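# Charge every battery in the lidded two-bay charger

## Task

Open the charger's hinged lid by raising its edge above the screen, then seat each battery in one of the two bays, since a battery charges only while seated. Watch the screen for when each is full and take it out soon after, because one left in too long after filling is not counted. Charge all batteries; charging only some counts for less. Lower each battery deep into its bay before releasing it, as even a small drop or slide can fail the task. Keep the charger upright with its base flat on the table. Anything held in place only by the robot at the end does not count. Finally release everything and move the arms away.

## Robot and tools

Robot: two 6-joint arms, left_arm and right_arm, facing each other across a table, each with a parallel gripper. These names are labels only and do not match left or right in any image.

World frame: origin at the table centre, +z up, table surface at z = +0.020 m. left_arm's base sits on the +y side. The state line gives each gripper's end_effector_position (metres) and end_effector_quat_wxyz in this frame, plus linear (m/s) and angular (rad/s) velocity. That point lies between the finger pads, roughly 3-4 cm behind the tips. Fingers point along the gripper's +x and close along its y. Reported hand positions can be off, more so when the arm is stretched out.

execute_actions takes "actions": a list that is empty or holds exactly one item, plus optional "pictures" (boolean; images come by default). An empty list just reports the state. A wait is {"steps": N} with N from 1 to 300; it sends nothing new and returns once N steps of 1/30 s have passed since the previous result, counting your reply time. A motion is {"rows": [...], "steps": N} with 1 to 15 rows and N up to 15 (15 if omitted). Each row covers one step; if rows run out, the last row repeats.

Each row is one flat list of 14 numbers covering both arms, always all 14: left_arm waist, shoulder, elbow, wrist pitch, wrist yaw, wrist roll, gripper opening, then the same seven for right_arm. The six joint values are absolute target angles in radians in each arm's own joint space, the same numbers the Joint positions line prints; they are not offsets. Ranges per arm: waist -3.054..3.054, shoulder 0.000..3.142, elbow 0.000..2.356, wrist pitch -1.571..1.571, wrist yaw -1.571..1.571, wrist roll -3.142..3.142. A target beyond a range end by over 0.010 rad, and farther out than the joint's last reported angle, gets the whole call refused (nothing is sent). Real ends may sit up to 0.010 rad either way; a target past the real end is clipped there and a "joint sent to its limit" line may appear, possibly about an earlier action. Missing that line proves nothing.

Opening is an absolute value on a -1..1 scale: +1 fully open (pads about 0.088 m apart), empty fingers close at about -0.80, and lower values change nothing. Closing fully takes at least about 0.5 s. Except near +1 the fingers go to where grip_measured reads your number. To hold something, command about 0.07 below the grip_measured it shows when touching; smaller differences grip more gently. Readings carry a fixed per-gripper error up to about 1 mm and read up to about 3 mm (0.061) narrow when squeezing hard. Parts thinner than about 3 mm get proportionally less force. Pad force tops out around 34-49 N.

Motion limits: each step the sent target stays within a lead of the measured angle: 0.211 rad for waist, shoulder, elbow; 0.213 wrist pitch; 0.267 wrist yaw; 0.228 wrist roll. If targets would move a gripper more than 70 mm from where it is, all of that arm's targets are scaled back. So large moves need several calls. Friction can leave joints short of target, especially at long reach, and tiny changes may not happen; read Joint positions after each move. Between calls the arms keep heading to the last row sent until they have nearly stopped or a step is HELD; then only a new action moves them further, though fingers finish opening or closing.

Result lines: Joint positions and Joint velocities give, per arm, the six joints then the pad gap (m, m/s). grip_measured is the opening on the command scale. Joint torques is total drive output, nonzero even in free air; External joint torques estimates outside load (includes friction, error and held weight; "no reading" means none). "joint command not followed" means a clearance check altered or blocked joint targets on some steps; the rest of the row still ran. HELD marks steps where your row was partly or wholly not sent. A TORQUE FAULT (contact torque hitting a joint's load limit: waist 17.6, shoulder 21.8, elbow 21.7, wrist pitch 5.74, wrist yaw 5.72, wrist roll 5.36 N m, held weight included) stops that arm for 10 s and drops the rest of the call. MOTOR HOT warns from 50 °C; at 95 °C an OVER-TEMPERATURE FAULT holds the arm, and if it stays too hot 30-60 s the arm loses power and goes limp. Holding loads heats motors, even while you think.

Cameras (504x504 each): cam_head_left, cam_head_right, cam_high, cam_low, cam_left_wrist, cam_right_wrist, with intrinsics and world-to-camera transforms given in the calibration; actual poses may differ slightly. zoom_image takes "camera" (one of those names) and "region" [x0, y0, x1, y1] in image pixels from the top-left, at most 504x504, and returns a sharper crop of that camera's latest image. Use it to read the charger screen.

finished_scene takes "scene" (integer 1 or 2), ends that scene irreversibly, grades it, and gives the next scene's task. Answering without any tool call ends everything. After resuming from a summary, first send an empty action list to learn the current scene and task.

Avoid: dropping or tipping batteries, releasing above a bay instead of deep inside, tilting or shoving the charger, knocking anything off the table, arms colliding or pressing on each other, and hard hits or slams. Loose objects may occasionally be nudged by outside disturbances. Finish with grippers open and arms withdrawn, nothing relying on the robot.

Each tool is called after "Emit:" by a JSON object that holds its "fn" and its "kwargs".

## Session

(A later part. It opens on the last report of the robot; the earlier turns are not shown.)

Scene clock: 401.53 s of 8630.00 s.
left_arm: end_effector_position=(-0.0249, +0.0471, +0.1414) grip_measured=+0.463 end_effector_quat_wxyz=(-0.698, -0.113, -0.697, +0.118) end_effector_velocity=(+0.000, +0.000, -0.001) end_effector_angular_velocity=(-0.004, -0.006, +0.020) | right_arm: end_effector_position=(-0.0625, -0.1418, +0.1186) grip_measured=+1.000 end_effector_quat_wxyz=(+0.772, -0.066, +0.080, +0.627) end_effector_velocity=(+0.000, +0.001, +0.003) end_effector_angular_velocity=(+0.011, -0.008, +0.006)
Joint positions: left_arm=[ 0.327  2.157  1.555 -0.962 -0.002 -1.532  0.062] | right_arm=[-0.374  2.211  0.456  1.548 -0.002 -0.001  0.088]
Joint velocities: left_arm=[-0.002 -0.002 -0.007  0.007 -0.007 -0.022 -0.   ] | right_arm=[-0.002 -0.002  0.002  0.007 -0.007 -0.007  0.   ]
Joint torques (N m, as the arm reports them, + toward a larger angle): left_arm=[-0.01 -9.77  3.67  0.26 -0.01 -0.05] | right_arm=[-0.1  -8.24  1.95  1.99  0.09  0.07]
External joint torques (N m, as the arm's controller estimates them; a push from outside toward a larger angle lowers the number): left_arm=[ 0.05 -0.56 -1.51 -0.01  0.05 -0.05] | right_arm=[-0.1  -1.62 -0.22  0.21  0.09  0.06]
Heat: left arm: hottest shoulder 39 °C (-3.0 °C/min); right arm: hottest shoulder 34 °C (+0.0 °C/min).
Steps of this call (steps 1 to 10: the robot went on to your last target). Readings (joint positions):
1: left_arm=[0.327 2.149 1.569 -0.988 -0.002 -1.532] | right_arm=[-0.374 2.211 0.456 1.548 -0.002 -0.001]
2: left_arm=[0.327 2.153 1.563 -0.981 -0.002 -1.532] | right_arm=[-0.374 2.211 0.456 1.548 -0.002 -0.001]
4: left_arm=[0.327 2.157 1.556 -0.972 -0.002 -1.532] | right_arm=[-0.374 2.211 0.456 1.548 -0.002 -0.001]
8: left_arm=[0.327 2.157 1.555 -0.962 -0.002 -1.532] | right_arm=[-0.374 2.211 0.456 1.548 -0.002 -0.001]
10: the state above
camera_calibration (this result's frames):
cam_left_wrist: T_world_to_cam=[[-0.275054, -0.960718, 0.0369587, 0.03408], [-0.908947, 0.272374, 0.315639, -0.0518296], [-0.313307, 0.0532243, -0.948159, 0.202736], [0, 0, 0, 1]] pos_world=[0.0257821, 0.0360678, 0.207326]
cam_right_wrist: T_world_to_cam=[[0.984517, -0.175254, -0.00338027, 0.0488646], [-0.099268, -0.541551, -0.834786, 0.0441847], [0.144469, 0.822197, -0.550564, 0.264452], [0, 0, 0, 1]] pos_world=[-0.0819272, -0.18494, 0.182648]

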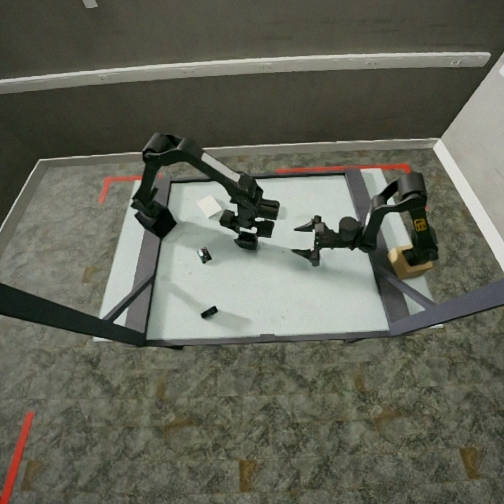

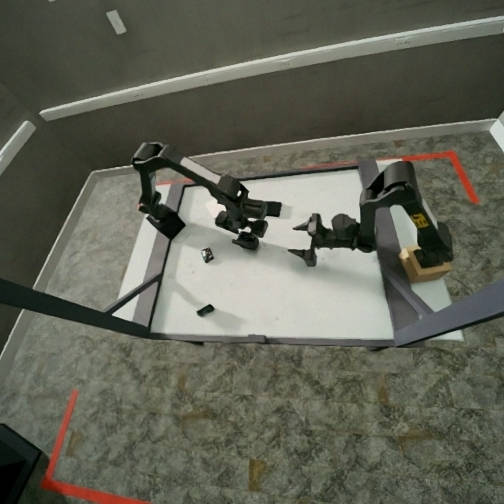

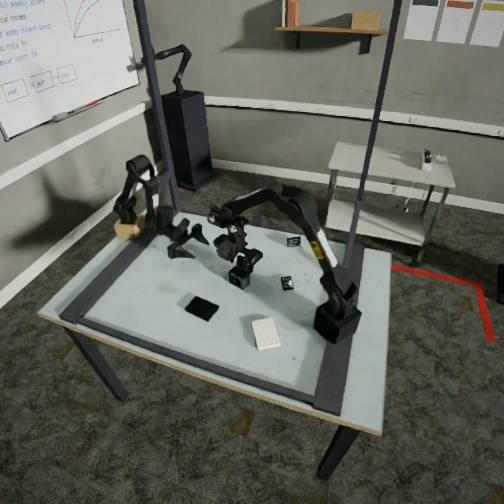

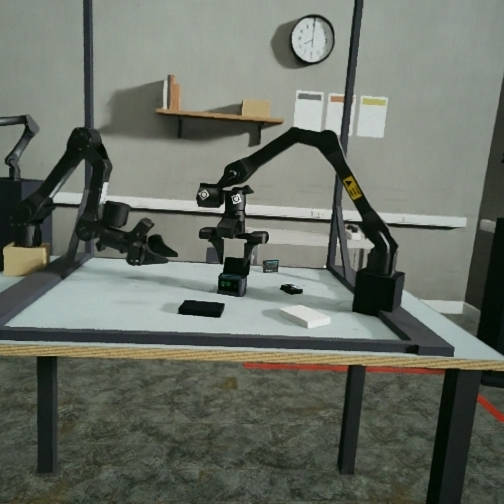

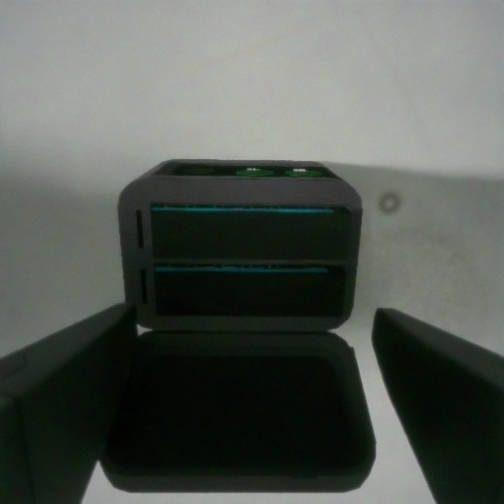

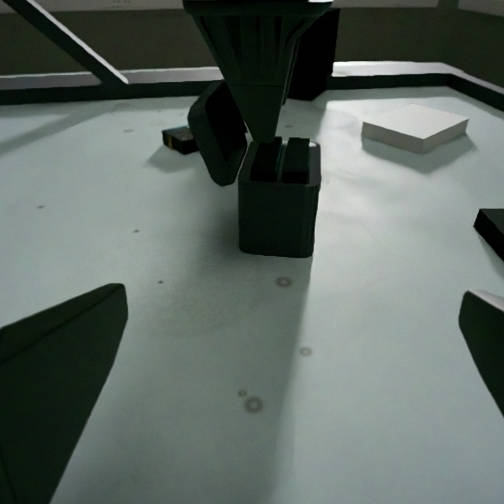

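Emit:
{"fn": "execute_actions", "kwargs": {"actions": [{"rows":[[0.327,2.172,1.543,-0.958,0,-1.535,0.48,-0.375,2.2,0.45,1.55,0,0,1],[0.327,2.176,1.537,-0.948,0,-1.535,0.48,-0.375,2.2,0.45,1.55,0,0,1],[0.327,2.18,1.531,-0.938,0,-1.535,0.48,-0.375,2.2,0.45,1.55,0,0,1],[0.327,2.184,1.525,-0.927,0,-1.535,0.48,-0.375,2.2,0.45,1.55,0,0,1],[0.327,2.188,1.519,-0.916,0,-1.535,0.48,-0.375,2.2,0.45,1.55,0,0,1],[0.327,2.192,1.513,-0.906,0,-1.535,0.48,-0.375,2.2,0.45,1.55,0,0,1],[0.327,2.196,1.507,-0.895,0,-1.535,0.48,-0.375,2.2,0.45,1.55,0,0,1],[0.327,2.199,1.501,-0.885,0,-1.535,0.48,-0.375,2.2,0.45,1.55,0,0,1],[0.327,2.202,1.496,-0.875,0,-1.535,0.48,-0.375,2.2,0.45,1.55,0,0,1],[0.327,2.204,1.491,-0.866,0,-1.535,0.48,-0.375,2.2,0.45,1.55,0,0,1]],"steps":15}]}}

Emit:
{"fn": "zoom_image", "kwargs": {"camera": "cam_low", "region": [212, 262, 252, 302]}}

Scene clock: 406.07 s of 8630.00 s.
left_arm: end_effector_position=(-0.0246, +0.0482, +0.1156) grip_measured=+0.477 end_effector_quat_wxyz=(-0.698, -0.112, -0.697, +0.119) end_effector_velocity=(-0.007, -0.016, +0.002) end_effector_angular_velocity=(-0.080, +0.032, +0.019) | right_arm: end_effector_position=(-0.0625, -0.1418, +0.1186) grip_measured=+1.000 end_effector_quat_wxyz=(+0.772, -0.066, +0.080, +0.627) end_effector_velocity=(-0.004, +0.001, +0.004) end_effector_angular_velocity=(+0.011, -0.005, +0.025)
Joint positions: left_arm=[ 0.327  2.19   1.499 -0.871 -0.002 -1.532  0.062] | right_arm=[-0.374  2.211  0.456  1.548 -0.002 -0.001  0.088]
Joint velocities: left_arm=[-0.002 -0.007 -0.002  0.081  0.007 -0.022 -0.   ] | right_arm=[ 0.002 -0.007 -0.002  0.007 -0.022 -0.007  0.   ]
Joint torques (N m, as the arm reports them, + toward a larger angle): left_arm=[ 0.07 -9.09  3.15  0.2  -0.01 -0.05] | right_arm=[-0.11 -8.24  1.94  1.99  0.09  0.07]
External joint torques (N m, as the arm's controller estimates them; a push from outside toward a larger angle lowers the number): left_arm=[ 0.02  0.3  -1.92 -0.04  0.05 -0.05] | right_arm=[-0.14 -1.52 -0.26  0.18  0.09  0.06]
Heat: left arm: hottest shoulder 40 °C (-1.0 °C/min); right arm: hottest shoulder 34 °C (+0.0 °C/min).
Steps of this call (steps 1 to 30: the robot went on to your last target; steps 31 to 121: nothing new was sent; steps 122 to 136: all 15 steps of this action). Readings (joint positions):
122: left_arm=[0.327 2.157 1.554 -0.961 -0.002 -1.532] | right_arm=[-0.374 2.211 0.456 1.548 -0.002 -0.001]
123: left_arm=[0.327 2.157 1.552 -0.959 -0.002 -1.532] | right_arm=[-0.374 2.211 0.456 1.548 -0.002 -0.001]
125: left_arm=[0.327 2.158 1.544 -0.947 -0.002 -1.532] | right_arm=[-0.374 2.211 0.456 1.548 -0.002 -0.001]
129: left_arm=[0.327 2.173 1.523 -0.911 -0.002 -1.532] | right_arm=[-0.374 2.211 0.456 1.548 -0.002 -0.001]
136: the state above
camera_calibration (this result's frames):
cam_left_wrist: T_world_to_cam=[[-0.274662, -0.96074, 0.0392464, 0.0359199], [-0.908844, 0.27272, 0.315638, -0.0437072], [-0.313949, 0.051025, -0.948068, 0.178414], [0, 0, 0, 1]] pos_world=[0.0261556, 0.0373259, 0.181534]
cam_right_wrist: T_world_to_cam=[[0.984517, -0.175254, -0.00338027, 0.0488646], [-0.099268, -0.541551, -0.834786, 0.0441847], [0.144469, 0.822197, -0.550564, 0.264452], [0, 0, 0, 1]] pos_world=[-0.0819272, -0.18494, 0.182648]

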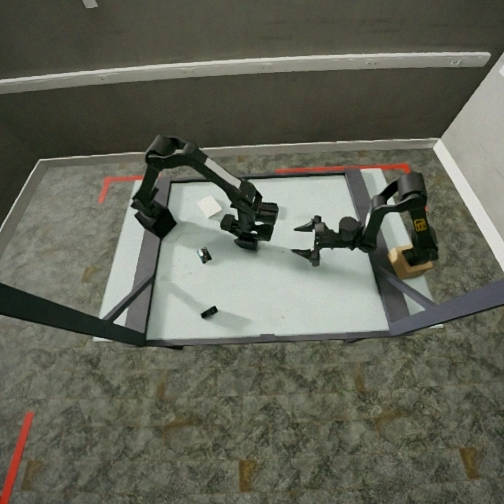

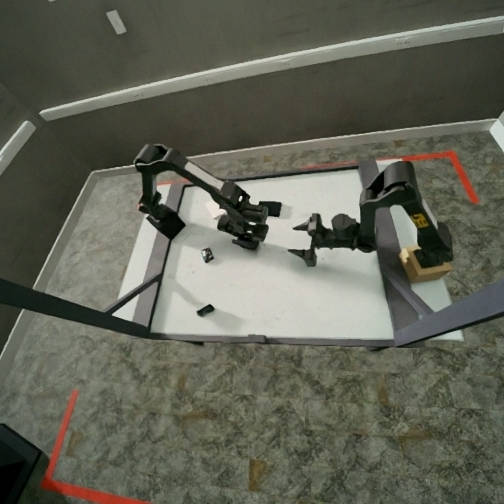

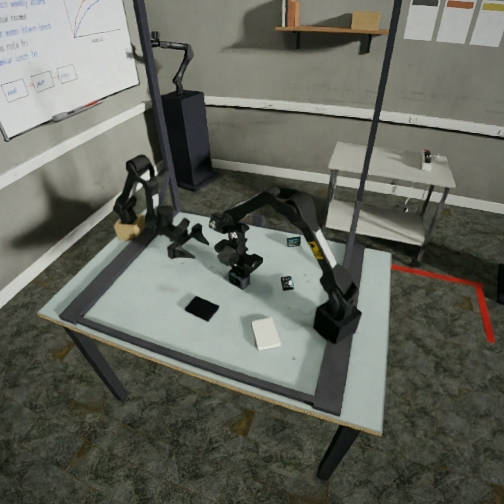

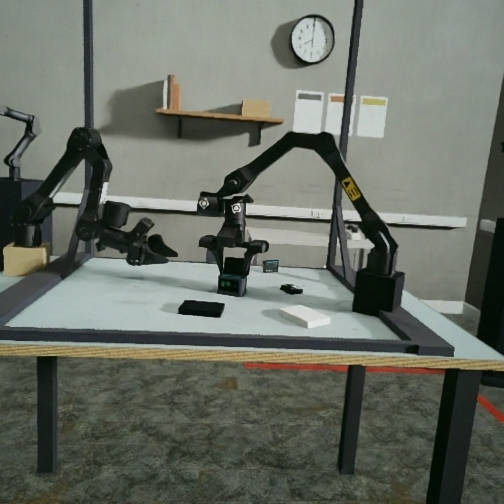

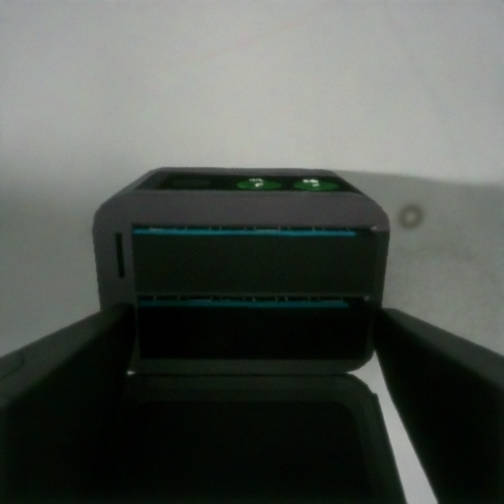

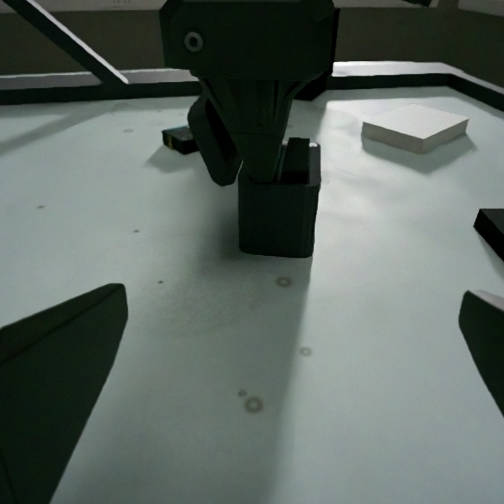

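Region (212, 262, 252, 302) of cam_low's 504x504 image, scaled by 12.600, with more detail than that image has.

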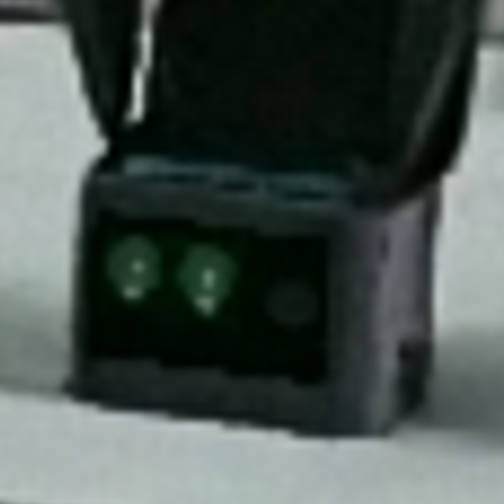

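Emit:
{"fn": "execute_actions", "kwargs": {"actions": [{"rows":[[0.327,2.165,1.52,-0.91,0,-1.535,0.48,-0.375,2.2,0.45,1.55,0,0,1],[0.327,2.16,1.53,-0.925,0,-1.535,0.48,-0.375,2.2,0.45,1.55,0,0,1],[0.327,2.16,1.53,-0.925,0,-1.535,0.48,-0.375,2.2,0.45,1.55,0,0,1],[0.327,2.16,1.53,-0.925,0,-1.535,0.48,-0.375,2.2,0.45,1.55,0,0,1],[0.327,2.16,1.53,-0.925,0,-1.535,0.48,-0.375,2.2,0.45,1.55,0,0,1],[0.327,2.16,1.53,-0.925,0,-1.535,0.48,-0.375,2.2,0.45,1.55,0,0,1],[0.35,2.16,1.53,-0.925,0,-1.49,0.48,-0.375,2.2,0.45,1.55,0,0,1],[0.372,2.16,1.53,-0.925,0,-1.49,0.48,-0.375,2.2,0.45,1.55,0,0,1]],"steps":15}], "pictures": false}}

Emit:
{"fn": "execute_actions", "kwargs": {"actions": [{"rows":[[0.372,2.186,1.519,-0.916,0,-1.49,0.48,-0.375,2.2,0.45,1.55,0,0,1],[0.372,2.19,1.513,-0.906,0,-1.49,0.48,-0.375,2.2,0.45,1.55,0,0,1],[0.372,2.194,1.507,-0.895,0,-1.49,0.48,-0.375,2.2,0.45,1.55,0,0,1],[0.372,2.198,1.501,-0.885,0,-1.49,0.48,-0.375,2.2,0.45,1.55,0,0,1],[0.372,2.202,1.496,-0.875,0,-1.49,0.48,-0.375,2.2,0.45,1.55,0,0,1],[0.372,2.205,1.49,-0.864,0,-1.49,0.48,-0.375,2.2,0.45,1.55,0,0,1]],"steps":14}]}}

Scene clock: 413.83 s of 8630.00 s.
left_arm: end_effector_position=(-0.0064, +0.0453, +0.1267) grip_measured=+0.477 end_effector_quat_wxyz=(-0.698, -0.114, -0.698, +0.110) end_effector_velocity=(+0.004, -0.001, +0.003) end_effector_angular_velocity=(-0.008, -0.021, -0.005) | right_arm: end_effector_position=(-0.0625, -0.1418, +0.1186) grip_measured=+1.000 end_effector_quat_wxyz=(+0.772, -0.066, +0.080, +0.627) end_effector_velocity=(+0.002, -0.001, +0.002) end_effector_angular_velocity=(+0.009, +0.007, -0.002)
Joint positions: left_arm=[ 0.373  2.176  1.524 -0.924  0.001 -1.495  0.062] | right_arm=[-0.374  2.211  0.456  1.548 -0.002 -0.001  0.088]
Joint velocities: left_arm=[ 0.002 -0.007  0.002 -0.007 -0.022  0.007 -0.   ] | right_arm=[-0.007 -0.002 -0.002  0.007 -0.007  0.007  0.   ]
Joint torques (N m, as the arm reports them, + toward a larger angle): left_arm=[ -0.13 -12.3    4.68   0.08  -0.12   0.16] | right_arm=[-0.11 -8.25  1.94  1.99  0.09  0.07]
External joint torques (N m, as the arm's controller estimates them; a push from outside toward a larger angle lowers the number): left_arm=[ 0.25 -2.9  -0.5  -0.19 -0.1   0.16] | right_arm=[-0.11 -1.6  -0.24  0.2   0.09  0.06]
Heat: left arm: hottest shoulder 40 °C (+0.0 °C/min); right arm: hottest shoulder 34 °C (+0.0 °C/min).
Steps of this call (steps 1 to 15: the robot went on to your last target; steps 16 to 218: nothing new was sent; steps 219 to 233: all 15 steps of this action). Readings (joint positions):
219: left_arm=[0.327 2.191 1.499 -0.872 -0.002 -1.532] | right_arm=[-0.374 2.211 0.456 1.548 -0.002 -0.001]
220: left_arm=[0.327 2.191 1.504 -0.887 -0.002 -1.532] | right_arm=[-0.374 2.211 0.456 1.548 -0.002 -0.001]
222: left_arm=[0.327 2.189 1.513 -0.906 -0.001 -1.532] | right_arm=[-0.374 2.211 0.456 1.548 -0.002 -0.001]
226: left_arm=[0.331 2.179 1.521 -0.919 0.000 -1.517] | right_arm=[-0.374 2.211 0.456 1.548 -0.002 -0.001]
233: the state above

Scene clock: 414.30 s of 8630.00 s.
left_arm: end_effector_position=(-0.0070, +0.0429, +0.1153) grip_measured=+0.478 end_effector_quat_wxyz=(-0.697, -0.109, -0.699, +0.117) end_effector_velocity=(+0.004, +0.009, -0.008) end_effector_angular_velocity=(+0.034, -0.016, +0.010) | right_arm: end_effector_position=(-0.0625, -0.1418, +0.1186) grip_measured=+1.000 end_effector_quat_wxyz=(+0.772, -0.066, +0.080, +0.627) end_effector_velocity=(-0.000, -0.001, -0.001) end_effector_angular_velocity=(-0.008, -0.004, +0.006)
Joint positions: left_arm=[ 0.373  2.19   1.497 -0.866  0.001 -1.494  0.062] | right_arm=[-0.374  2.211  0.456  1.548 -0.002 -0.001  0.088]
Joint velocities: left_arm=[ 0.002  0.007 -0.022 -0.007 -0.007 -0.007 -0.   ] | right_arm=[-0.002 -0.002 -0.002 -0.007 -0.007 -0.007  0.   ]
Joint torques (N m, as the arm reports them, + toward a larger angle): left_arm=[-0.15 -9.04  3.33  0.25 -0.09  0.16] | right_arm=[-0.11 -8.24  1.94  1.99  0.09  0.07]
External joint torques (N m, as the arm's controller estimates them; a push from outside toward a larger angle lowers the number): left_arm=[-0.21  0.07 -1.54  0.02 -0.03  0.16] | right_arm=[-0.13 -1.61 -0.22  0.2   0.09  0.06]
Heat: left arm: hottest shoulder 40 °C (+0.0 °C/min); right arm: hottest shoulder 34 °C (+0.0 °C/min).
Steps of this call (steps 1 to 14: all 14 steps of this action). Readings (joint positions):
1: left_arm=[0.373 2.176 1.524 -0.924 0.001 -1.495] | right_arm=[-0.374 2.211 0.456 1.548 -0.002 -0.001]
2: left_arm=[0.373 2.176 1.523 -0.921 0.001 -1.494] | right_arm=[-0.374 2.211 0.456 1.548 -0.002 -0.001]
4: left_arm=[0.373 2.176 1.519 -0.905 0.001 -1.494] | right_arm=[-0.374 2.211 0.456 1.548 -0.002 -0.001]
8: left_arm=[0.373 2.184 1.503 -0.875 0.001 -1.494] | right_arm=[-0.374 2.211 0.456 1.548 -0.002 -0.001]
14: the state above
camera_calibration (this result's frames):
cam_left_wrist: T_world_to_cam=[[-0.266492, -0.962909, 0.0422913, 0.0354614], [-0.910147, 0.265845, 0.31774, -0.0261616], [-0.317197, 0.0461838, -0.947234, 0.18396], [0, 0, 0, 1]] pos_world=[0.043991, 0.0326051, 0.181066]
cam_right_wrist: T_world_to_cam=[[0.984517, -0.175254, -0.00338027, 0.0488646], [-0.099268, -0.541551, -0.834786, 0.0441847], [0.144469, 0.822197, -0.550564, 0.264452], [0, 0, 0, 1]] pos_world=[-0.0819272, -0.18494, 0.182648]

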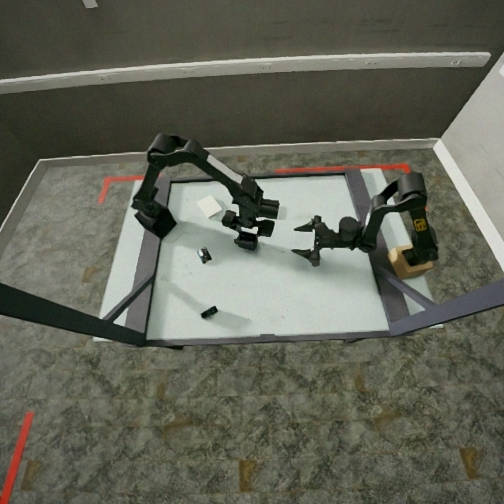

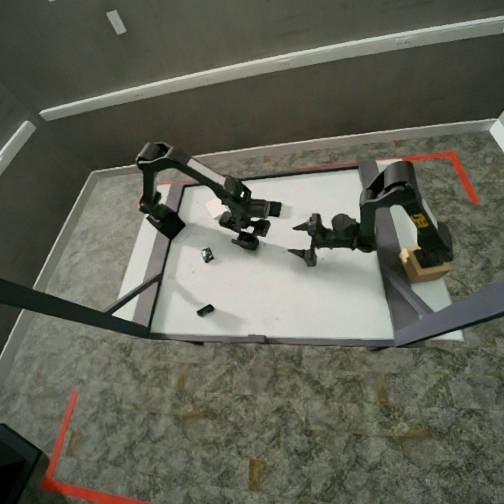

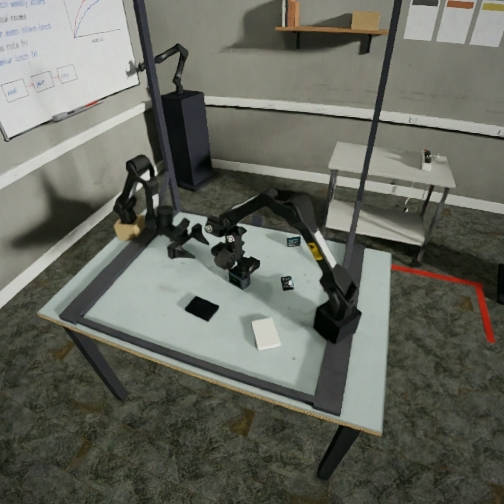

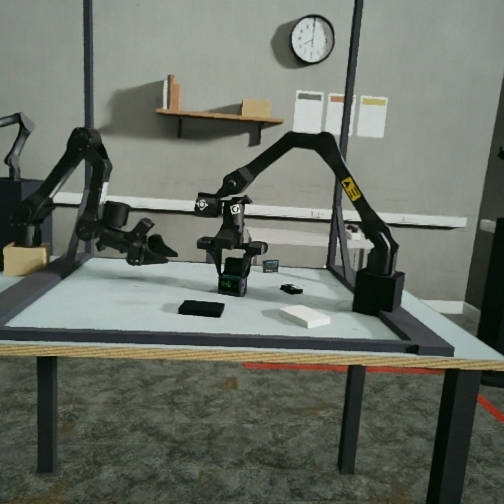

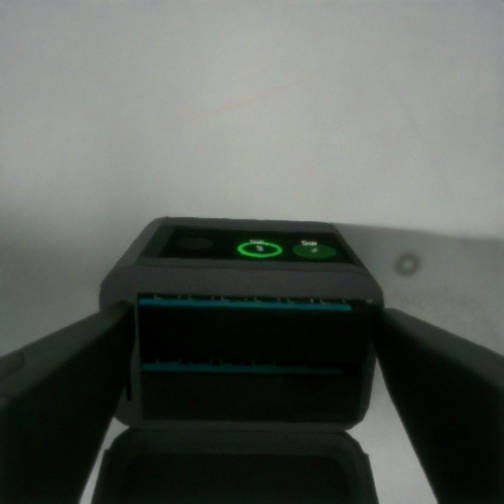

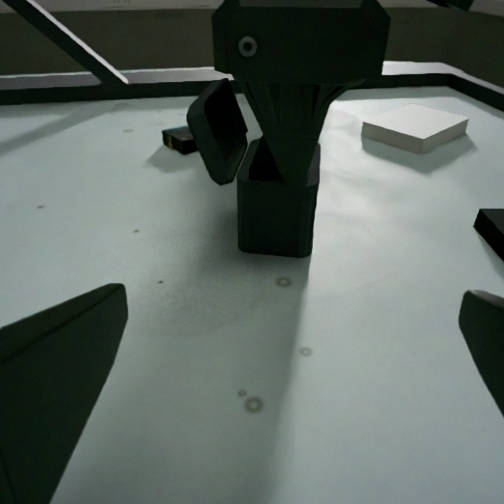

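Emit:
{"fn": "execute_actions", "kwargs": {"actions": [{"rows":[[0.372,2.205,1.49,-0.868,0,-1.475,0.45,-0.375,2.2,0.45,1.55,0,0,1],[0.372,2.205,1.49,-0.868,0,-1.475,0.42,-0.375,2.2,0.45,1.55,0,0,1],[0.372,2.205,1.49,-0.868,0,-1.475,0.39,-0.375,2.2,0.45,1.55,0,0,1],[0.372,2.205,1.49,-0.868,0,-1.475,0.36,-0.375,2.2,0.45,1.55,0,0,1],[0.372,2.205,1.49,-0.868,0,-1.475,0.32,-0.375,2.2,0.45,1.55,0,0,1],[0.372,2.205,1.49,-0.868,0,-1.475,0.28,-0.375,2.2,0.45,1.55,0,0,1],[0.372,2.205,1.49,-0.868,0,-1.475,0.245,-0.375,2.2,0.45,1.55,0,0,1],[0.372,2.19,1.497,-0.868,0,-1.475,0.245,-0.375,2.2,0.45,1.55,0,0,1],[0.372,2.176,1.501,-0.868,0,-1.475,0.245,-0.375,2.2,0.45,1.55,0,0,1],[0.372,2.172,1.506,-0.873,0,-1.475,0.245,-0.375,2.2,0.45,1.55,0,0,1],[0.372,2.168,1.512,-0.882,0,-1.475,0.245,-0.375,2.2,0.45,1.55,0,0,1],[0.372,2.164,1.518,-0.892,0,-1.475,0.245,-0.375,2.2,0.45,1.55,0,0,1],[0.372,2.16,1.524,-0.902,0,-1.475,0.245,-0.375,2.2,0.45,1.55,0,0,1],[0.372,2.156,1.53,-0.912,0,-1.475,0.245,-0.375,2.2,0.45,1.55,0,0,1],[0.372,2.152,1.537,-0.923,0,-1.475,0.245,-0.375,2.2,0.45,1.55,0,0,1]],"steps":15}], "pictures": false}}

Emit:
{"fn": "execute_actions", "kwargs": {"actions": [{"rows":[[0.372,2.148,1.544,-0.934,0,-1.475,0.245,-0.375,2.2,0.45,1.55,0,0,1],[0.372,2.144,1.551,-0.945,0,-1.475,0.245,-0.375,2.2,0.45,1.55,0,0,1],[0.372,2.14,1.558,-0.956,0,-1.475,0.245,-0.375,2.2,0.45,1.55,0,0,1],[0.372,2.136,1.565,-0.967,0,-1.475,0.245,-0.375,2.2,0.45,1.55,0,0,1],[0.372,2.132,1.572,-0.978,0,-1.475,0.245,-0.375,2.2,0.45,1.55,0,0,1],[0.372,2.128,1.579,-0.989,0,-1.475,0.245,-0.375,2.2,0.45,1.55,0,0,1],[0.372,2.124,1.587,-1.001,0,-1.475,0.245,-0.375,2.2,0.45,1.55,0,0,1],[0.372,2.12,1.596,-1.014,0,-1.475,0.245,-0.375,2.2,0.45,1.55,0,0,1],[0.372,2.116,1.606,-1.028,0,-1.475,0.245,-0.375,2.2,0.45,1.55,0,0,1],[0.372,2.111,1.618,-1.045,0,-1.475,0.245,-0.375,2.2,0.45,1.55,0,0,1],[0.372,2.1,1.64,-1.075,0,-1.475,0.245,-0.375,2.2,0.45,1.55,0,0,1],[0.372,2.09,1.675,-1.12,0,-1.475,0.245,-0.375,2.2,0.45,1.55,0,0,1],[0.372,2.07,1.72,-1.18,0,-1.475,0.245,-0.375,2.2,0.45,1.55,0,0,1],[0.372,2.05,1.77,-1.25,0,-1.475,0.245,-0.375,2.2,0.45,1.55,0,0,1],[0.372,2.03,1.81,-1.31,0,-1.475,0.245,-0.375,2.2,0.45,1.55,0,0,1]],"steps":15}], "pictures": false}}

Emit:
{"fn": "execute_actions", "kwargs": {"actions": [{"steps":8}]}}

Scene clock: 421.83 s of 8630.00 s.
left_arm: end_effector_position=(-0.0067, +0.0441, +0.1201) grip_measured=+0.308 end_effector_quat_wxyz=(-0.697, -0.118, -0.697, +0.118) end_effector_velocity=(+0.005, +0.003, +0.066) end_effector_angular_velocity=(+0.045, -0.034, +0.024) | right_arm: end_effector_position=(-0.0625, -0.1418, +0.1186) grip_measured=+1.000 end_effector_quat_wxyz=(+0.772, -0.066, +0.080, +0.627) end_effector_velocity=(-0.004, +0.001, -0.000) end_effector_angular_velocity=(-0.003, -0.002, +0.025)
Joint positions: left_arm=[ 0.373  2.187  1.513 -0.897  0.001 -1.479  0.054] | right_arm=[-0.374  2.211  0.456  1.548 -0.002 -0.001  0.088]
Joint velocities: left_arm=[ 0.002 -0.081  0.154 -0.286 -0.022 -0.022 -0.   ] | right_arm=[ 0.002 -0.002  0.002 -0.007 -0.022 -0.007  0.   ]
Joint torques (N m, as the arm reports them, + toward a larger angle): left_arm=[ -0.05 -13.71   5.38  -0.08  -0.13   0.17] | right_arm=[-0.11 -8.25  1.93  1.99  0.09  0.07]
External joint torques (N m, as the arm's controller estimates them; a push from outside toward a larger angle lowers the number): left_arm=[-0.13 -3.83 -0.01 -0.39 -0.06  0.17] | right_arm=[-0.16 -1.6  -0.25  0.2   0.1   0.06]
Heat: left arm: hottest shoulder 40 °C (+1.0 °C/min); right arm: hottest shoulder 34 °C (+0.0 °C/min).
Steps of this call (steps 1 to 15: the robot went on to your last target; steps 16 to 211: nothing new was sent; steps 212 to 226: all 15 steps of this action). Readings (joint positions):
212: left_arm=[0.373 2.190 1.496 -0.864 0.001 -1.491] | right_arm=[-0.374 2.211 0.456 1.548 -0.002 -0.001]
213: left_arm=[0.373 2.190 1.496 -0.864 0.001 -1.487] | right_arm=[-0.374 2.211 0.456 1.548 -0.002 -0.001]
215: left_arm=[0.373 2.190 1.496 -0.864 0.001 -1.482] | right_arm=[-0.374 2.211 0.456 1.548 -0.002 -0.001]
219: left_arm=[0.373 2.190 1.496 -0.866 0.001 -1.479] | right_arm=[-0.374 2.211 0.456 1.548 -0.002 -0.001]
226: the state above

Scene clock: 422.33 s of 8630.00 s.
left_arm: end_effector_position=(-0.0063, +0.0459, +0.1932) grip_measured=+0.308 end_effector_quat_wxyz=(-0.698, -0.126, -0.697, +0.110) end_effector_velocity=(+0.009, +0.027, +0.387) end_effector_angular_velocity=(+0.049, -0.035, +0.004) | right_arm: end_effector_position=(-0.0625, -0.1418, +0.1186) grip_measured=+1.000 end_effector_quat_wxyz=(+0.772, -0.066, +0.080, +0.627) end_effector_velocity=(-0.000, -0.001, +0.000) end_effector_angular_velocity=(+0.004, +0.008, +0.003)
Joint positions: left_arm=[ 0.373  2.113  1.699 -1.18   0.001 -1.479  0.054] | right_arm=[-0.374  2.211  0.456  1.548 -0.002 -0.001  0.088]
Joint velocities: left_arm=[-0.002 -0.335  1.038 -1.429 -0.022 -0.007 -0.   ] | right_arm=[-0.002  0.002 -0.002  0.007 -0.007  0.007  0.   ]
Joint torques (N m, as the arm reports them, + toward a larger angle): left_arm=[ -0.24 -16.65   6.84   0.04  -0.11   0.16] | right_arm=[-0.1  -8.24  1.93  1.99  0.09  0.07]
External joint torques (N m, as the arm's controller estimates them; a push from outside toward a larger angle lowers the number): left_arm=[-0.25 -5.37  0.42 -0.21 -0.04  0.17] | right_arm=[-0.13 -1.64 -0.21  0.21  0.09  0.06]
Heat: left arm: hottest shoulder 41 °C (+2.0 °C/min); right arm: hottest shoulder 34 °C (+0.0 °C/min).
Steps of this call (steps 1 to 15: all 15 steps of this action). Readings (joint positions):
1: left_arm=[0.373 2.184 1.519 -0.907 0.001 -1.479] | right_arm=[-0.374 2.211 0.456 1.548 -0.002 -0.001]
2: left_arm=[0.373 2.180 1.525 -0.918 0.001 -1.479] | right_arm=[-0.374 2.211 0.456 1.548 -0.002 -0.001]
4: left_arm=[0.373 2.169 1.538 -0.941 0.001 -1.479] | right_arm=[-0.374 2.211 0.456 1.548 -0.002 -0.001]
8: left_arm=[0.373 2.150 1.568 -0.983 0.001 -1.479] | right_arm=[-0.374 2.211 0.456 1.548 -0.002 -0.001]
15: the state above

Scene clock: 422.60 s of 8630.00 s.
left_arm: end_effector_position=(-0.0063, +0.0458, +0.2553) grip_measured=+0.308 end_effector_quat_wxyz=(-0.695, -0.098, -0.699, +0.138) end_effector_velocity=(+0.003, +0.010, +0.001) end_effector_angular_velocity=(+0.043, -0.019, -0.009) | right_arm: end_effector_position=(-0.0625, -0.1418, +0.1186) grip_measured=+1.000 end_effector_quat_wxyz=(+0.772, -0.066, +0.080, +0.627) end_effector_velocity=(-0.000, -0.000, +0.001) end_effector_angular_velocity=(-0.004, -0.005, +0.006)
Joint positions: left_arm=[ 0.373  2.023  1.81  -1.302  0.001 -1.479  0.054] | right_arm=[-0.374  2.211  0.456  1.548 -0.002 -0.001  0.088]
Joint velocities: left_arm=[-0.002 -0.002  0.002 -0.051 -0.007  0.007 -0.   ] | right_arm=[-0.002 -0.007 -0.002 -0.007 -0.007 -0.007  0.   ]
Joint torques (N m, as the arm reports them, + toward a larger angle): left_arm=[-0.05 -9.45  4.52  0.13 -0.11  0.16] | right_arm=[-0.11 -8.24  1.94  1.99  0.09  0.07]
External joint torques (N m, as the arm's controller estimates them; a push from outside toward a larger angle lowers the number): left_arm=[-0.12 -1.34 -0.78 -0.18 -0.04  0.16] | right_arm=[-0.12 -1.62 -0.2   0.22  0.09  0.06]
Heat: left arm: hottest shoulder 41 °C (+2.0 °C/min); right arm: hottest shoulder 34 °C (+0.0 °C/min).
Steps of this call (steps 1 to 8: the robot went on to your last target). Readings (joint positions):
1: left_arm=[0.373 2.101 1.730 -1.222 0.001 -1.479] | right_arm=[-0.374 2.211 0.456 1.548 -0.002 -0.001]
2: left_arm=[0.373 2.084 1.754 -1.249 0.001 -1.479] | right_arm=[-0.374 2.211 0.456 1.548 -0.002 -0.001]
4: left_arm=[0.373 2.048 1.788 -1.278 0.001 -1.479] | right_arm=[-0.374 2.211 0.456 1.548 -0.002 -0.001]
8: the state above
camera_calibration (this result's frames):
cam_left_wrist: T_world_to_cam=[[-0.280474, -0.955964, 0.0864132, 0.0208339], [-0.902671, 0.293303, 0.314896, -0.0712621], [-0.326374, 0.0103175, -0.945184, 0.317781], [0, 0, 0, 1]] pos_world=[0.0452325, 0.0375391, 0.321001]
cam_right_wrist: T_world_to_cam=[[0.984517, -0.175254, -0.00338027, 0.0488646], [-0.099268, -0.541551, -0.834786, 0.0441847], [0.144469, 0.822197, -0.550564, 0.264452], [0, 0, 0, 1]] pos_world=[-0.0819272, -0.18494, 0.182648]

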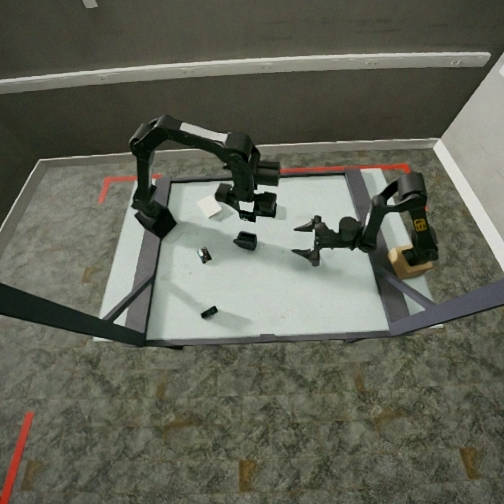

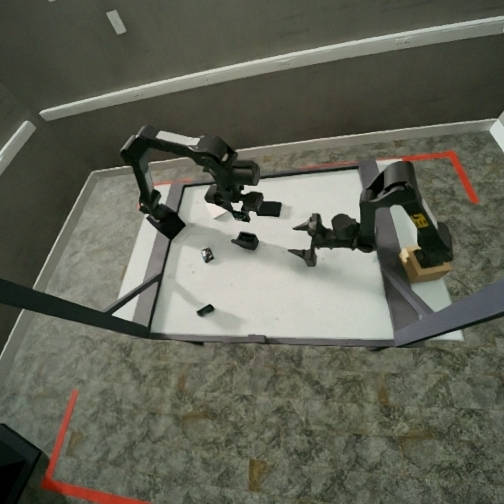

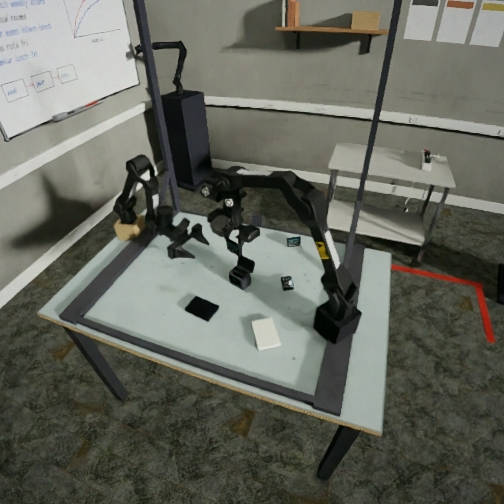

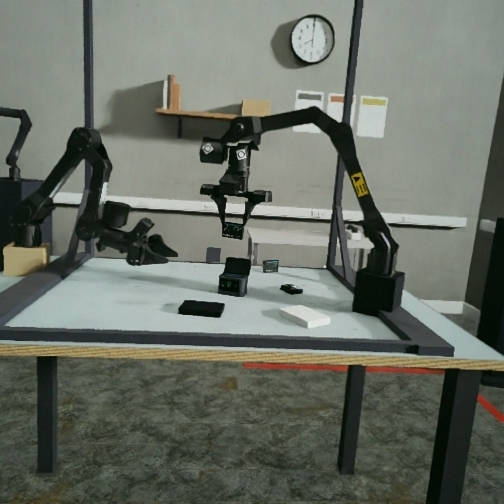

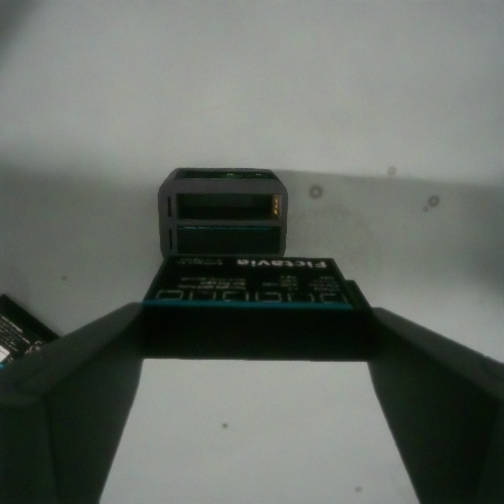

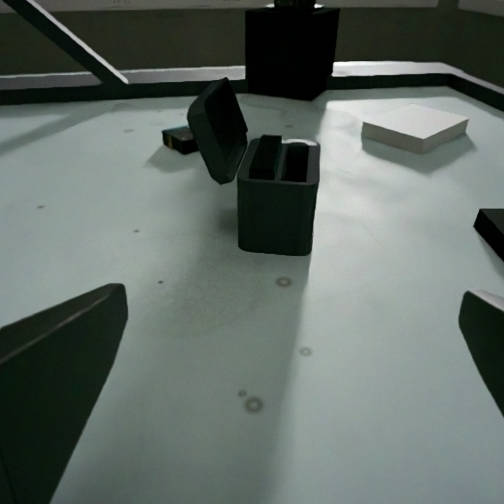

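Emit:
{"fn": "execute_actions", "kwargs": {"actions": [{"rows":[[0.3,2.03,1.81,-1.31,0,-1.475,0.245,-0.375,2.2,0.45,1.55,0,0,1],[0.25,2.03,1.81,-1.31,0,-1.475,0.245,-0.375,2.2,0.45,1.55,0,0,1],[0.2,2.03,1.81,-1.31,0,-1.475,0.245,-0.375,2.2,0.45,1.55,0,0,1],[0.15,2.03,1.81,-1.31,0,-1.475,0.245,-0.375,2.2,0.45,1.55,0,0,1],[0.1,2.03,1.81,-1.31,0,-1.475,0.245,-0.375,2.2,0.45,1.55,0,0,1],[0.05,2.03,1.81,-1.31,0,-1.475,0.245,-0.375,2.2,0.45,1.55,0,0,1],[0.0,2.03,1.81,-1.31,0,-1.475,0.245,-0.375,2.2,0.45,1.55,0,0,1],[-0.03,2.03,1.81,-1.31,0,-1.475,0.245,-0.375,2.2,0.45,1.55,0,0,1]],"steps":15}]}}

Scene clock: 432.90 s of 8630.00 s.
left_arm: end_effector_position=(-0.1543, +0.1192, +0.2537) grip_measured=+0.308 end_effector_quat_wxyz=(+0.651, +0.245, +0.664, -0.274) end_effector_velocity=(+0.047, -0.034, +0.000) end_effector_angular_velocity=(-0.043, -0.068, +0.126) | right_arm: end_effector_position=(-0.0625, -0.1418, +0.1186) grip_measured=+1.000 end_effector_quat_wxyz=(+0.772, -0.066, +0.080, +0.627) end_effector_velocity=(+0.002, -0.001, -0.001) end_effector_angular_velocity=(-0.012, -0.021, -0.005)
Joint positions: left_arm=[-0.042  2.027  1.809 -1.308  0.005 -1.478  0.054] | right_arm=[-0.374  2.211  0.456  1.548 -0.002 -0.001  0.088]
Joint velocities: left_arm=[ 0.115 -0.002 -0.002 -0.007 -0.081 -0.007 -0.   ] | right_arm=[-0.002 -0.002 -0.002 -0.007  0.007 -0.022  0.   ]
Joint torques (N m, as the arm reports them, + toward a larger angle): left_arm=[ 0.79 -9.77  4.6   0.15 -0.19  0.13] | right_arm=[-0.12 -8.24  1.94  1.99  0.09  0.07]
External joint torques (N m, as the arm's controller estimates them; a push from outside toward a larger angle lowers the number): left_arm=[ 0.61 -0.92 -0.98 -0.19 -0.12  0.13] | right_arm=[-0.08 -1.63 -0.21  0.22  0.08  0.06]
Heat: left arm: hottest shoulder 41 °C (+2.0 °C/min); right arm: hottest shoulder 34 °C (+0.0 °C/min).
Steps of this call (steps 1 to 30: the robot went on to your last target; steps 31 to 294: nothing new was sent; steps 295 to 309: all 15 steps of this action). Readings (joint positions):
295: left_arm=[0.370 2.027 1.809 -1.308 -0.002 -1.479] | right_arm=[-0.374 2.211 0.456 1.548 -0.002 -0.001]
296: left_arm=[0.357 2.027 1.809 -1.308 -0.007 -1.479] | right_arm=[-0.374 2.211 0.456 1.548 -0.002 -0.001]
298: left_arm=[0.294 2.027 1.809 -1.308 -0.009 -1.479] | right_arm=[-0.374 2.211 0.456 1.548 -0.002 -0.001]
302: left_arm=[0.097 2.027 1.809 -1.308 -0.003 -1.479] | right_arm=[-0.374 2.211 0.456 1.548 -0.002 -0.001]
309: the state above
camera_calibration (this result's frames):
cam_left_wrist: T_world_to_cam=[[-0.64345, -0.761748, 0.0755753, -0.0267303], [-0.708013, 0.629764, 0.319556, -0.237101], [-0.291015, 0.15211, -0.944549, 0.255595], [0, 0, 0, 1]] pos_world=[-0.110688, 0.090077, 0.319209]
cam_right_wrist: T_world_to_cam=[[0.984517, -0.175254, -0.00338027, 0.0488646], [-0.099268, -0.541551, -0.834786, 0.0441847], [0.144469, 0.822197, -0.550564, 0.264452], [0, 0, 0, 1]] pos_world=[-0.0819272, -0.18494, 0.182648]

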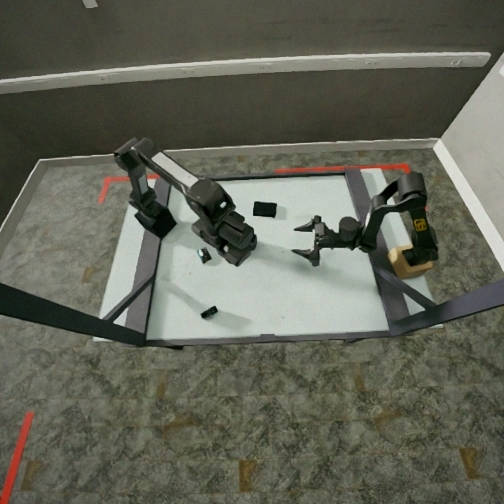

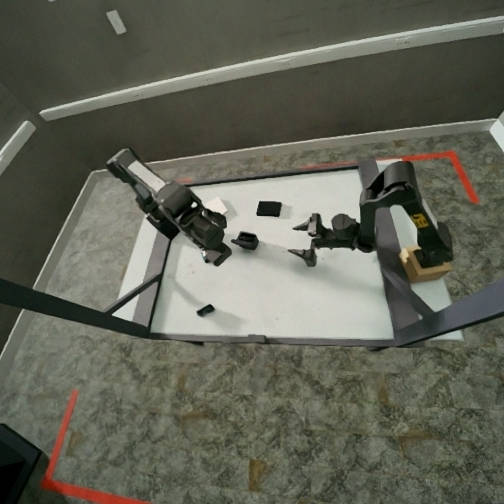

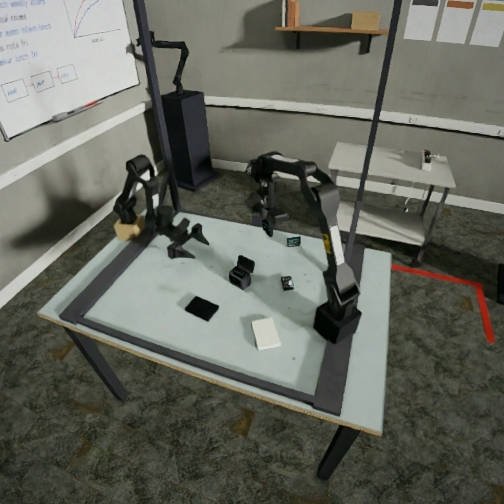

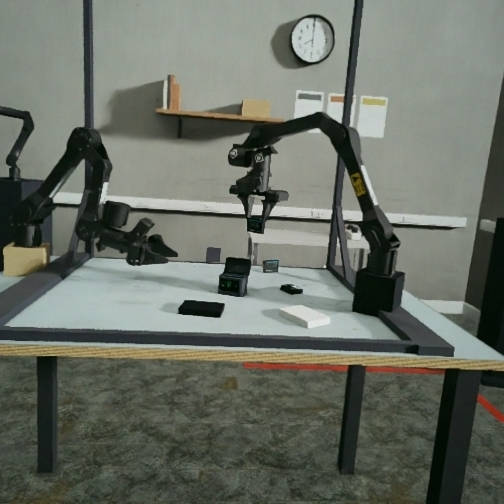

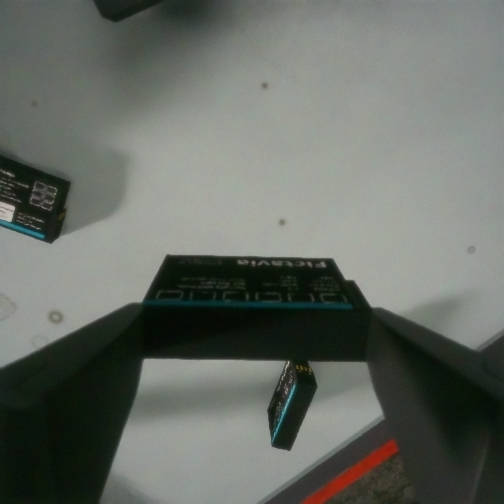

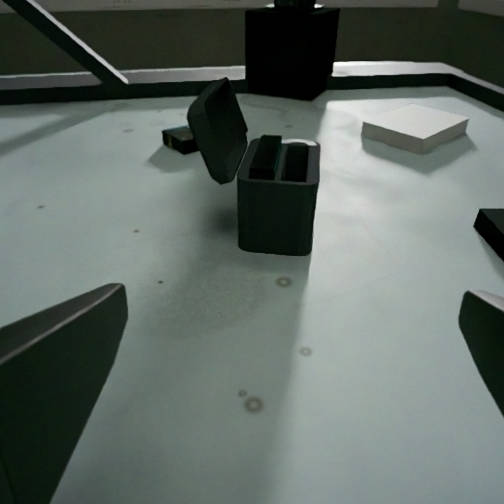

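Emit:
{"fn": "execute_actions", "kwargs": {"actions": [{"rows":[[-0.03,2.05,1.77,-1.26,0,-1.475,0.245,-0.375,2.2,0.45,1.55,0,0,1],[-0.03,2.07,1.73,-1.21,0,-1.475,0.245,-0.375,2.2,0.45,1.55,0,0,1],[-0.03,2.09,1.69,-1.16,0,-1.475,0.245,-0.375,2.2,0.45,1.55,0,0,1],[-0.03,2.11,1.65,-1.11,0,-1.475,0.245,-0.375,2.2,0.45,1.55,0,0,1],[-0.03,2.13,1.61,-1.05,0,-1.475,0.245,-0.375,2.2,0.45,1.55,0,0,1],[-0.03,2.15,1.57,-1.0,0,-1.475,0.245,-0.375,2.2,0.45,1.55,0,0,1],[-0.03,2.165,1.54,-0.95,0,-1.475,0.245,-0.375,2.2,0.45,1.55,0,0,1],[-0.03,2.18,1.51,-0.905,0,-1.475,0.245,-0.375,2.2,0.45,1.55,0,0,1],[-0.03,2.19,1.49,-0.875,0,-1.475,0.245,-0.375,2.2,0.45,1.55,0,0,1],[-0.03,2.198,1.475,-0.853,0,-1.475,0.245,-0.375,2.2,0.45,1.55,0,0,1]],"steps":15}], "pictures": false}}

Emit:
{"fn": "execute_actions", "kwargs": {"actions": [{"rows":[[-0.03,2.201,1.469,-0.845,0,-1.475,0.245,-0.375,2.2,0.45,1.55,0,0,1],[-0.03,2.204,1.463,-0.836,0,-1.475,0.245,-0.375,2.2,0.45,1.55,0,0,1],[-0.03,2.207,1.457,-0.828,0,-1.475,0.245,-0.375,2.2,0.45,1.55,0,0,1],[-0.03,2.21,1.451,-0.819,0,-1.475,0.245,-0.375,2.2,0.45,1.55,0,0,1],[-0.03,2.213,1.445,-0.81,0,-1.475,0.245,-0.375,2.2,0.45,1.55,0,0,1],[-0.03,2.215,1.44,-0.804,0,-1.475,0.245,-0.375,2.2,0.45,1.55,0,0,1],[-0.03,2.217,1.436,-0.798,0,-1.475,0.245,-0.375,2.2,0.45,1.55,0,0,1],[-0.03,2.219,1.432,-0.793,0,-1.475,0.245,-0.375,2.2,0.45,1.55,0,0,1]],"steps":15}], "pictures": false}}

Scene clock: 439.20 s of 8630.00 s.
left_arm: end_effector_position=(-0.1465, +0.1203, +0.1054) grip_measured=+0.308 end_effector_quat_wxyz=(+0.662, +0.265, +0.657, -0.245) end_effector_velocity=(-0.020, -0.026, -0.003) end_effector_angular_velocity=(-0.131, +0.090, +0.005) | right_arm: end_effector_position=(-0.0625, -0.1418, +0.1186) grip_measured=+1.000 end_effector_quat_wxyz=(+0.772, -0.066, +0.080, +0.627) end_effector_velocity=(+0.001, -0.003, -0.007) end_effector_angular_velocity=(-0.040, -0.012, +0.004)
Joint positions: left_arm=[-0.03   2.204  1.476 -0.872  0.002 -1.478  0.054] | right_arm=[-0.374  2.211  0.456  1.548 -0.002 -0.001  0.088]
Joint velocities: left_arm=[-0.002 -0.002 -0.012  0.168 -0.007 -0.007 -0.   ] | right_arm=[-0.007 -0.002 -0.002 -0.037 -0.007 -0.022  0.   ]
Joint torques (N m, as the arm reports them, + toward a larger angle): left_arm=[  0.02 -11.44   4.12   0.4   -0.13   0.12] | right_arm=[-0.12 -8.24  1.93  1.99  0.09  0.07]
External joint torques (N m, as the arm's controller estimates them; a push from outside toward a larger angle lowers the number): left_arm=[ 0.02 -1.35 -1.16  0.05 -0.06  0.12] | right_arm=[-0.07 -1.63 -0.22  0.22  0.08  0.06]
Heat: left arm: hottest shoulder 42 °C (+3.0 °C/min); right arm: hottest shoulder 34 °C (+0.0 °C/min).
Steps of this call (steps 1 to 30: the robot went on to your last target; steps 31 to 174: nothing new was sent; steps 175 to 189: all 15 steps of this action). Readings (joint positions):
175: left_arm=[-0.030 2.027 1.804 -1.302 0.002 -1.478] | right_arm=[-0.374 2.211 0.456 1.548 -0.002 -0.001]
176: left_arm=[-0.030 2.028 1.790 -1.279 0.002 -1.478] | right_arm=[-0.374 2.211 0.456 1.548 -0.002 -0.001]
178: left_arm=[-0.030 2.038 1.744 -1.205 0.002 -1.478] | right_arm=[-0.374 2.211 0.456 1.548 -0.002 -0.001]
182: left_arm=[-0.030 2.114 1.607 -1.022 0.002 -1.478] | right_arm=[-0.374 2.211 0.456 1.548 -0.002 -0.001]
189: the state above

Scene clock: 439.70 s of 8630.00 s.
left_arm: end_effector_position=(-0.1492, +0.1168, +0.0973) grip_measured=+0.308 end_effector_quat_wxyz=(+0.658, +0.252, +0.661, -0.259) end_effector_velocity=(+0.001, +0.001, +0.002) end_effector_angular_velocity=(-0.003, -0.007, -0.010) | right_arm: end_effector_position=(-0.0625, -0.1418, +0.1186) grip_measured=+1.000 end_effector_quat_wxyz=(+0.772, -0.066, +0.080, +0.627) end_effector_velocity=(+0.002, -0.001, +0.000) end_effector_angular_velocity=(+0.004, +0.005, -0.011)
Joint positions: left_arm=[-0.03   2.205  1.44  -0.796  0.002 -1.478  0.054] | right_arm=[-0.374  2.211  0.456  1.548 -0.002 -0.001  0.088]
Joint velocities: left_arm=[-0.002 -0.007 -0.002 -0.007 -0.007  0.007 -0.001] | right_arm=[-0.002  0.002 -0.002  0.007  0.007  0.007  0.   ]
Joint torques (N m, as the arm reports them, + toward a larger angle): left_arm=[ 0.03 -8.97  3.01  0.29 -0.15  0.16] | right_arm=[-0.11 -8.24  1.94  1.99  0.09  0.07]
External joint torques (N m, as the arm's controller estimates them; a push from outside toward a larger angle lowers the number): left_arm=[ 0.03  0.37 -1.86  0.   -0.09  0.15] | right_arm=[-0.12 -1.63 -0.21  0.22  0.09  0.06]
Heat: left arm: hottest shoulder 42 °C (+3.0 °C/min); right arm: hottest shoulder 34 °C (+0.0 °C/min).
Steps of this call (steps 1 to 15: all 15 steps of this action). Readings (joint positions):
1: left_arm=[-0.030 2.204 1.476 -0.863 0.002 -1.478] | right_arm=[-0.374 2.211 0.456 1.548 -0.002 -0.001]
2: left_arm=[-0.030 2.204 1.476 -0.853 0.002 -1.478] | right_arm=[-0.374 2.211 0.456 1.548 -0.002 -0.001]
4: left_arm=[-0.030 2.203 1.473 -0.837 0.002 -1.478] | right_arm=[-0.374 2.211 0.456 1.548 -0.002 -0.001]
8: left_arm=[-0.030 2.204 1.447 -0.812 0.002 -1.478] | right_arm=[-0.374 2.211 0.456 1.548 -0.002 -0.001]
15: the state above


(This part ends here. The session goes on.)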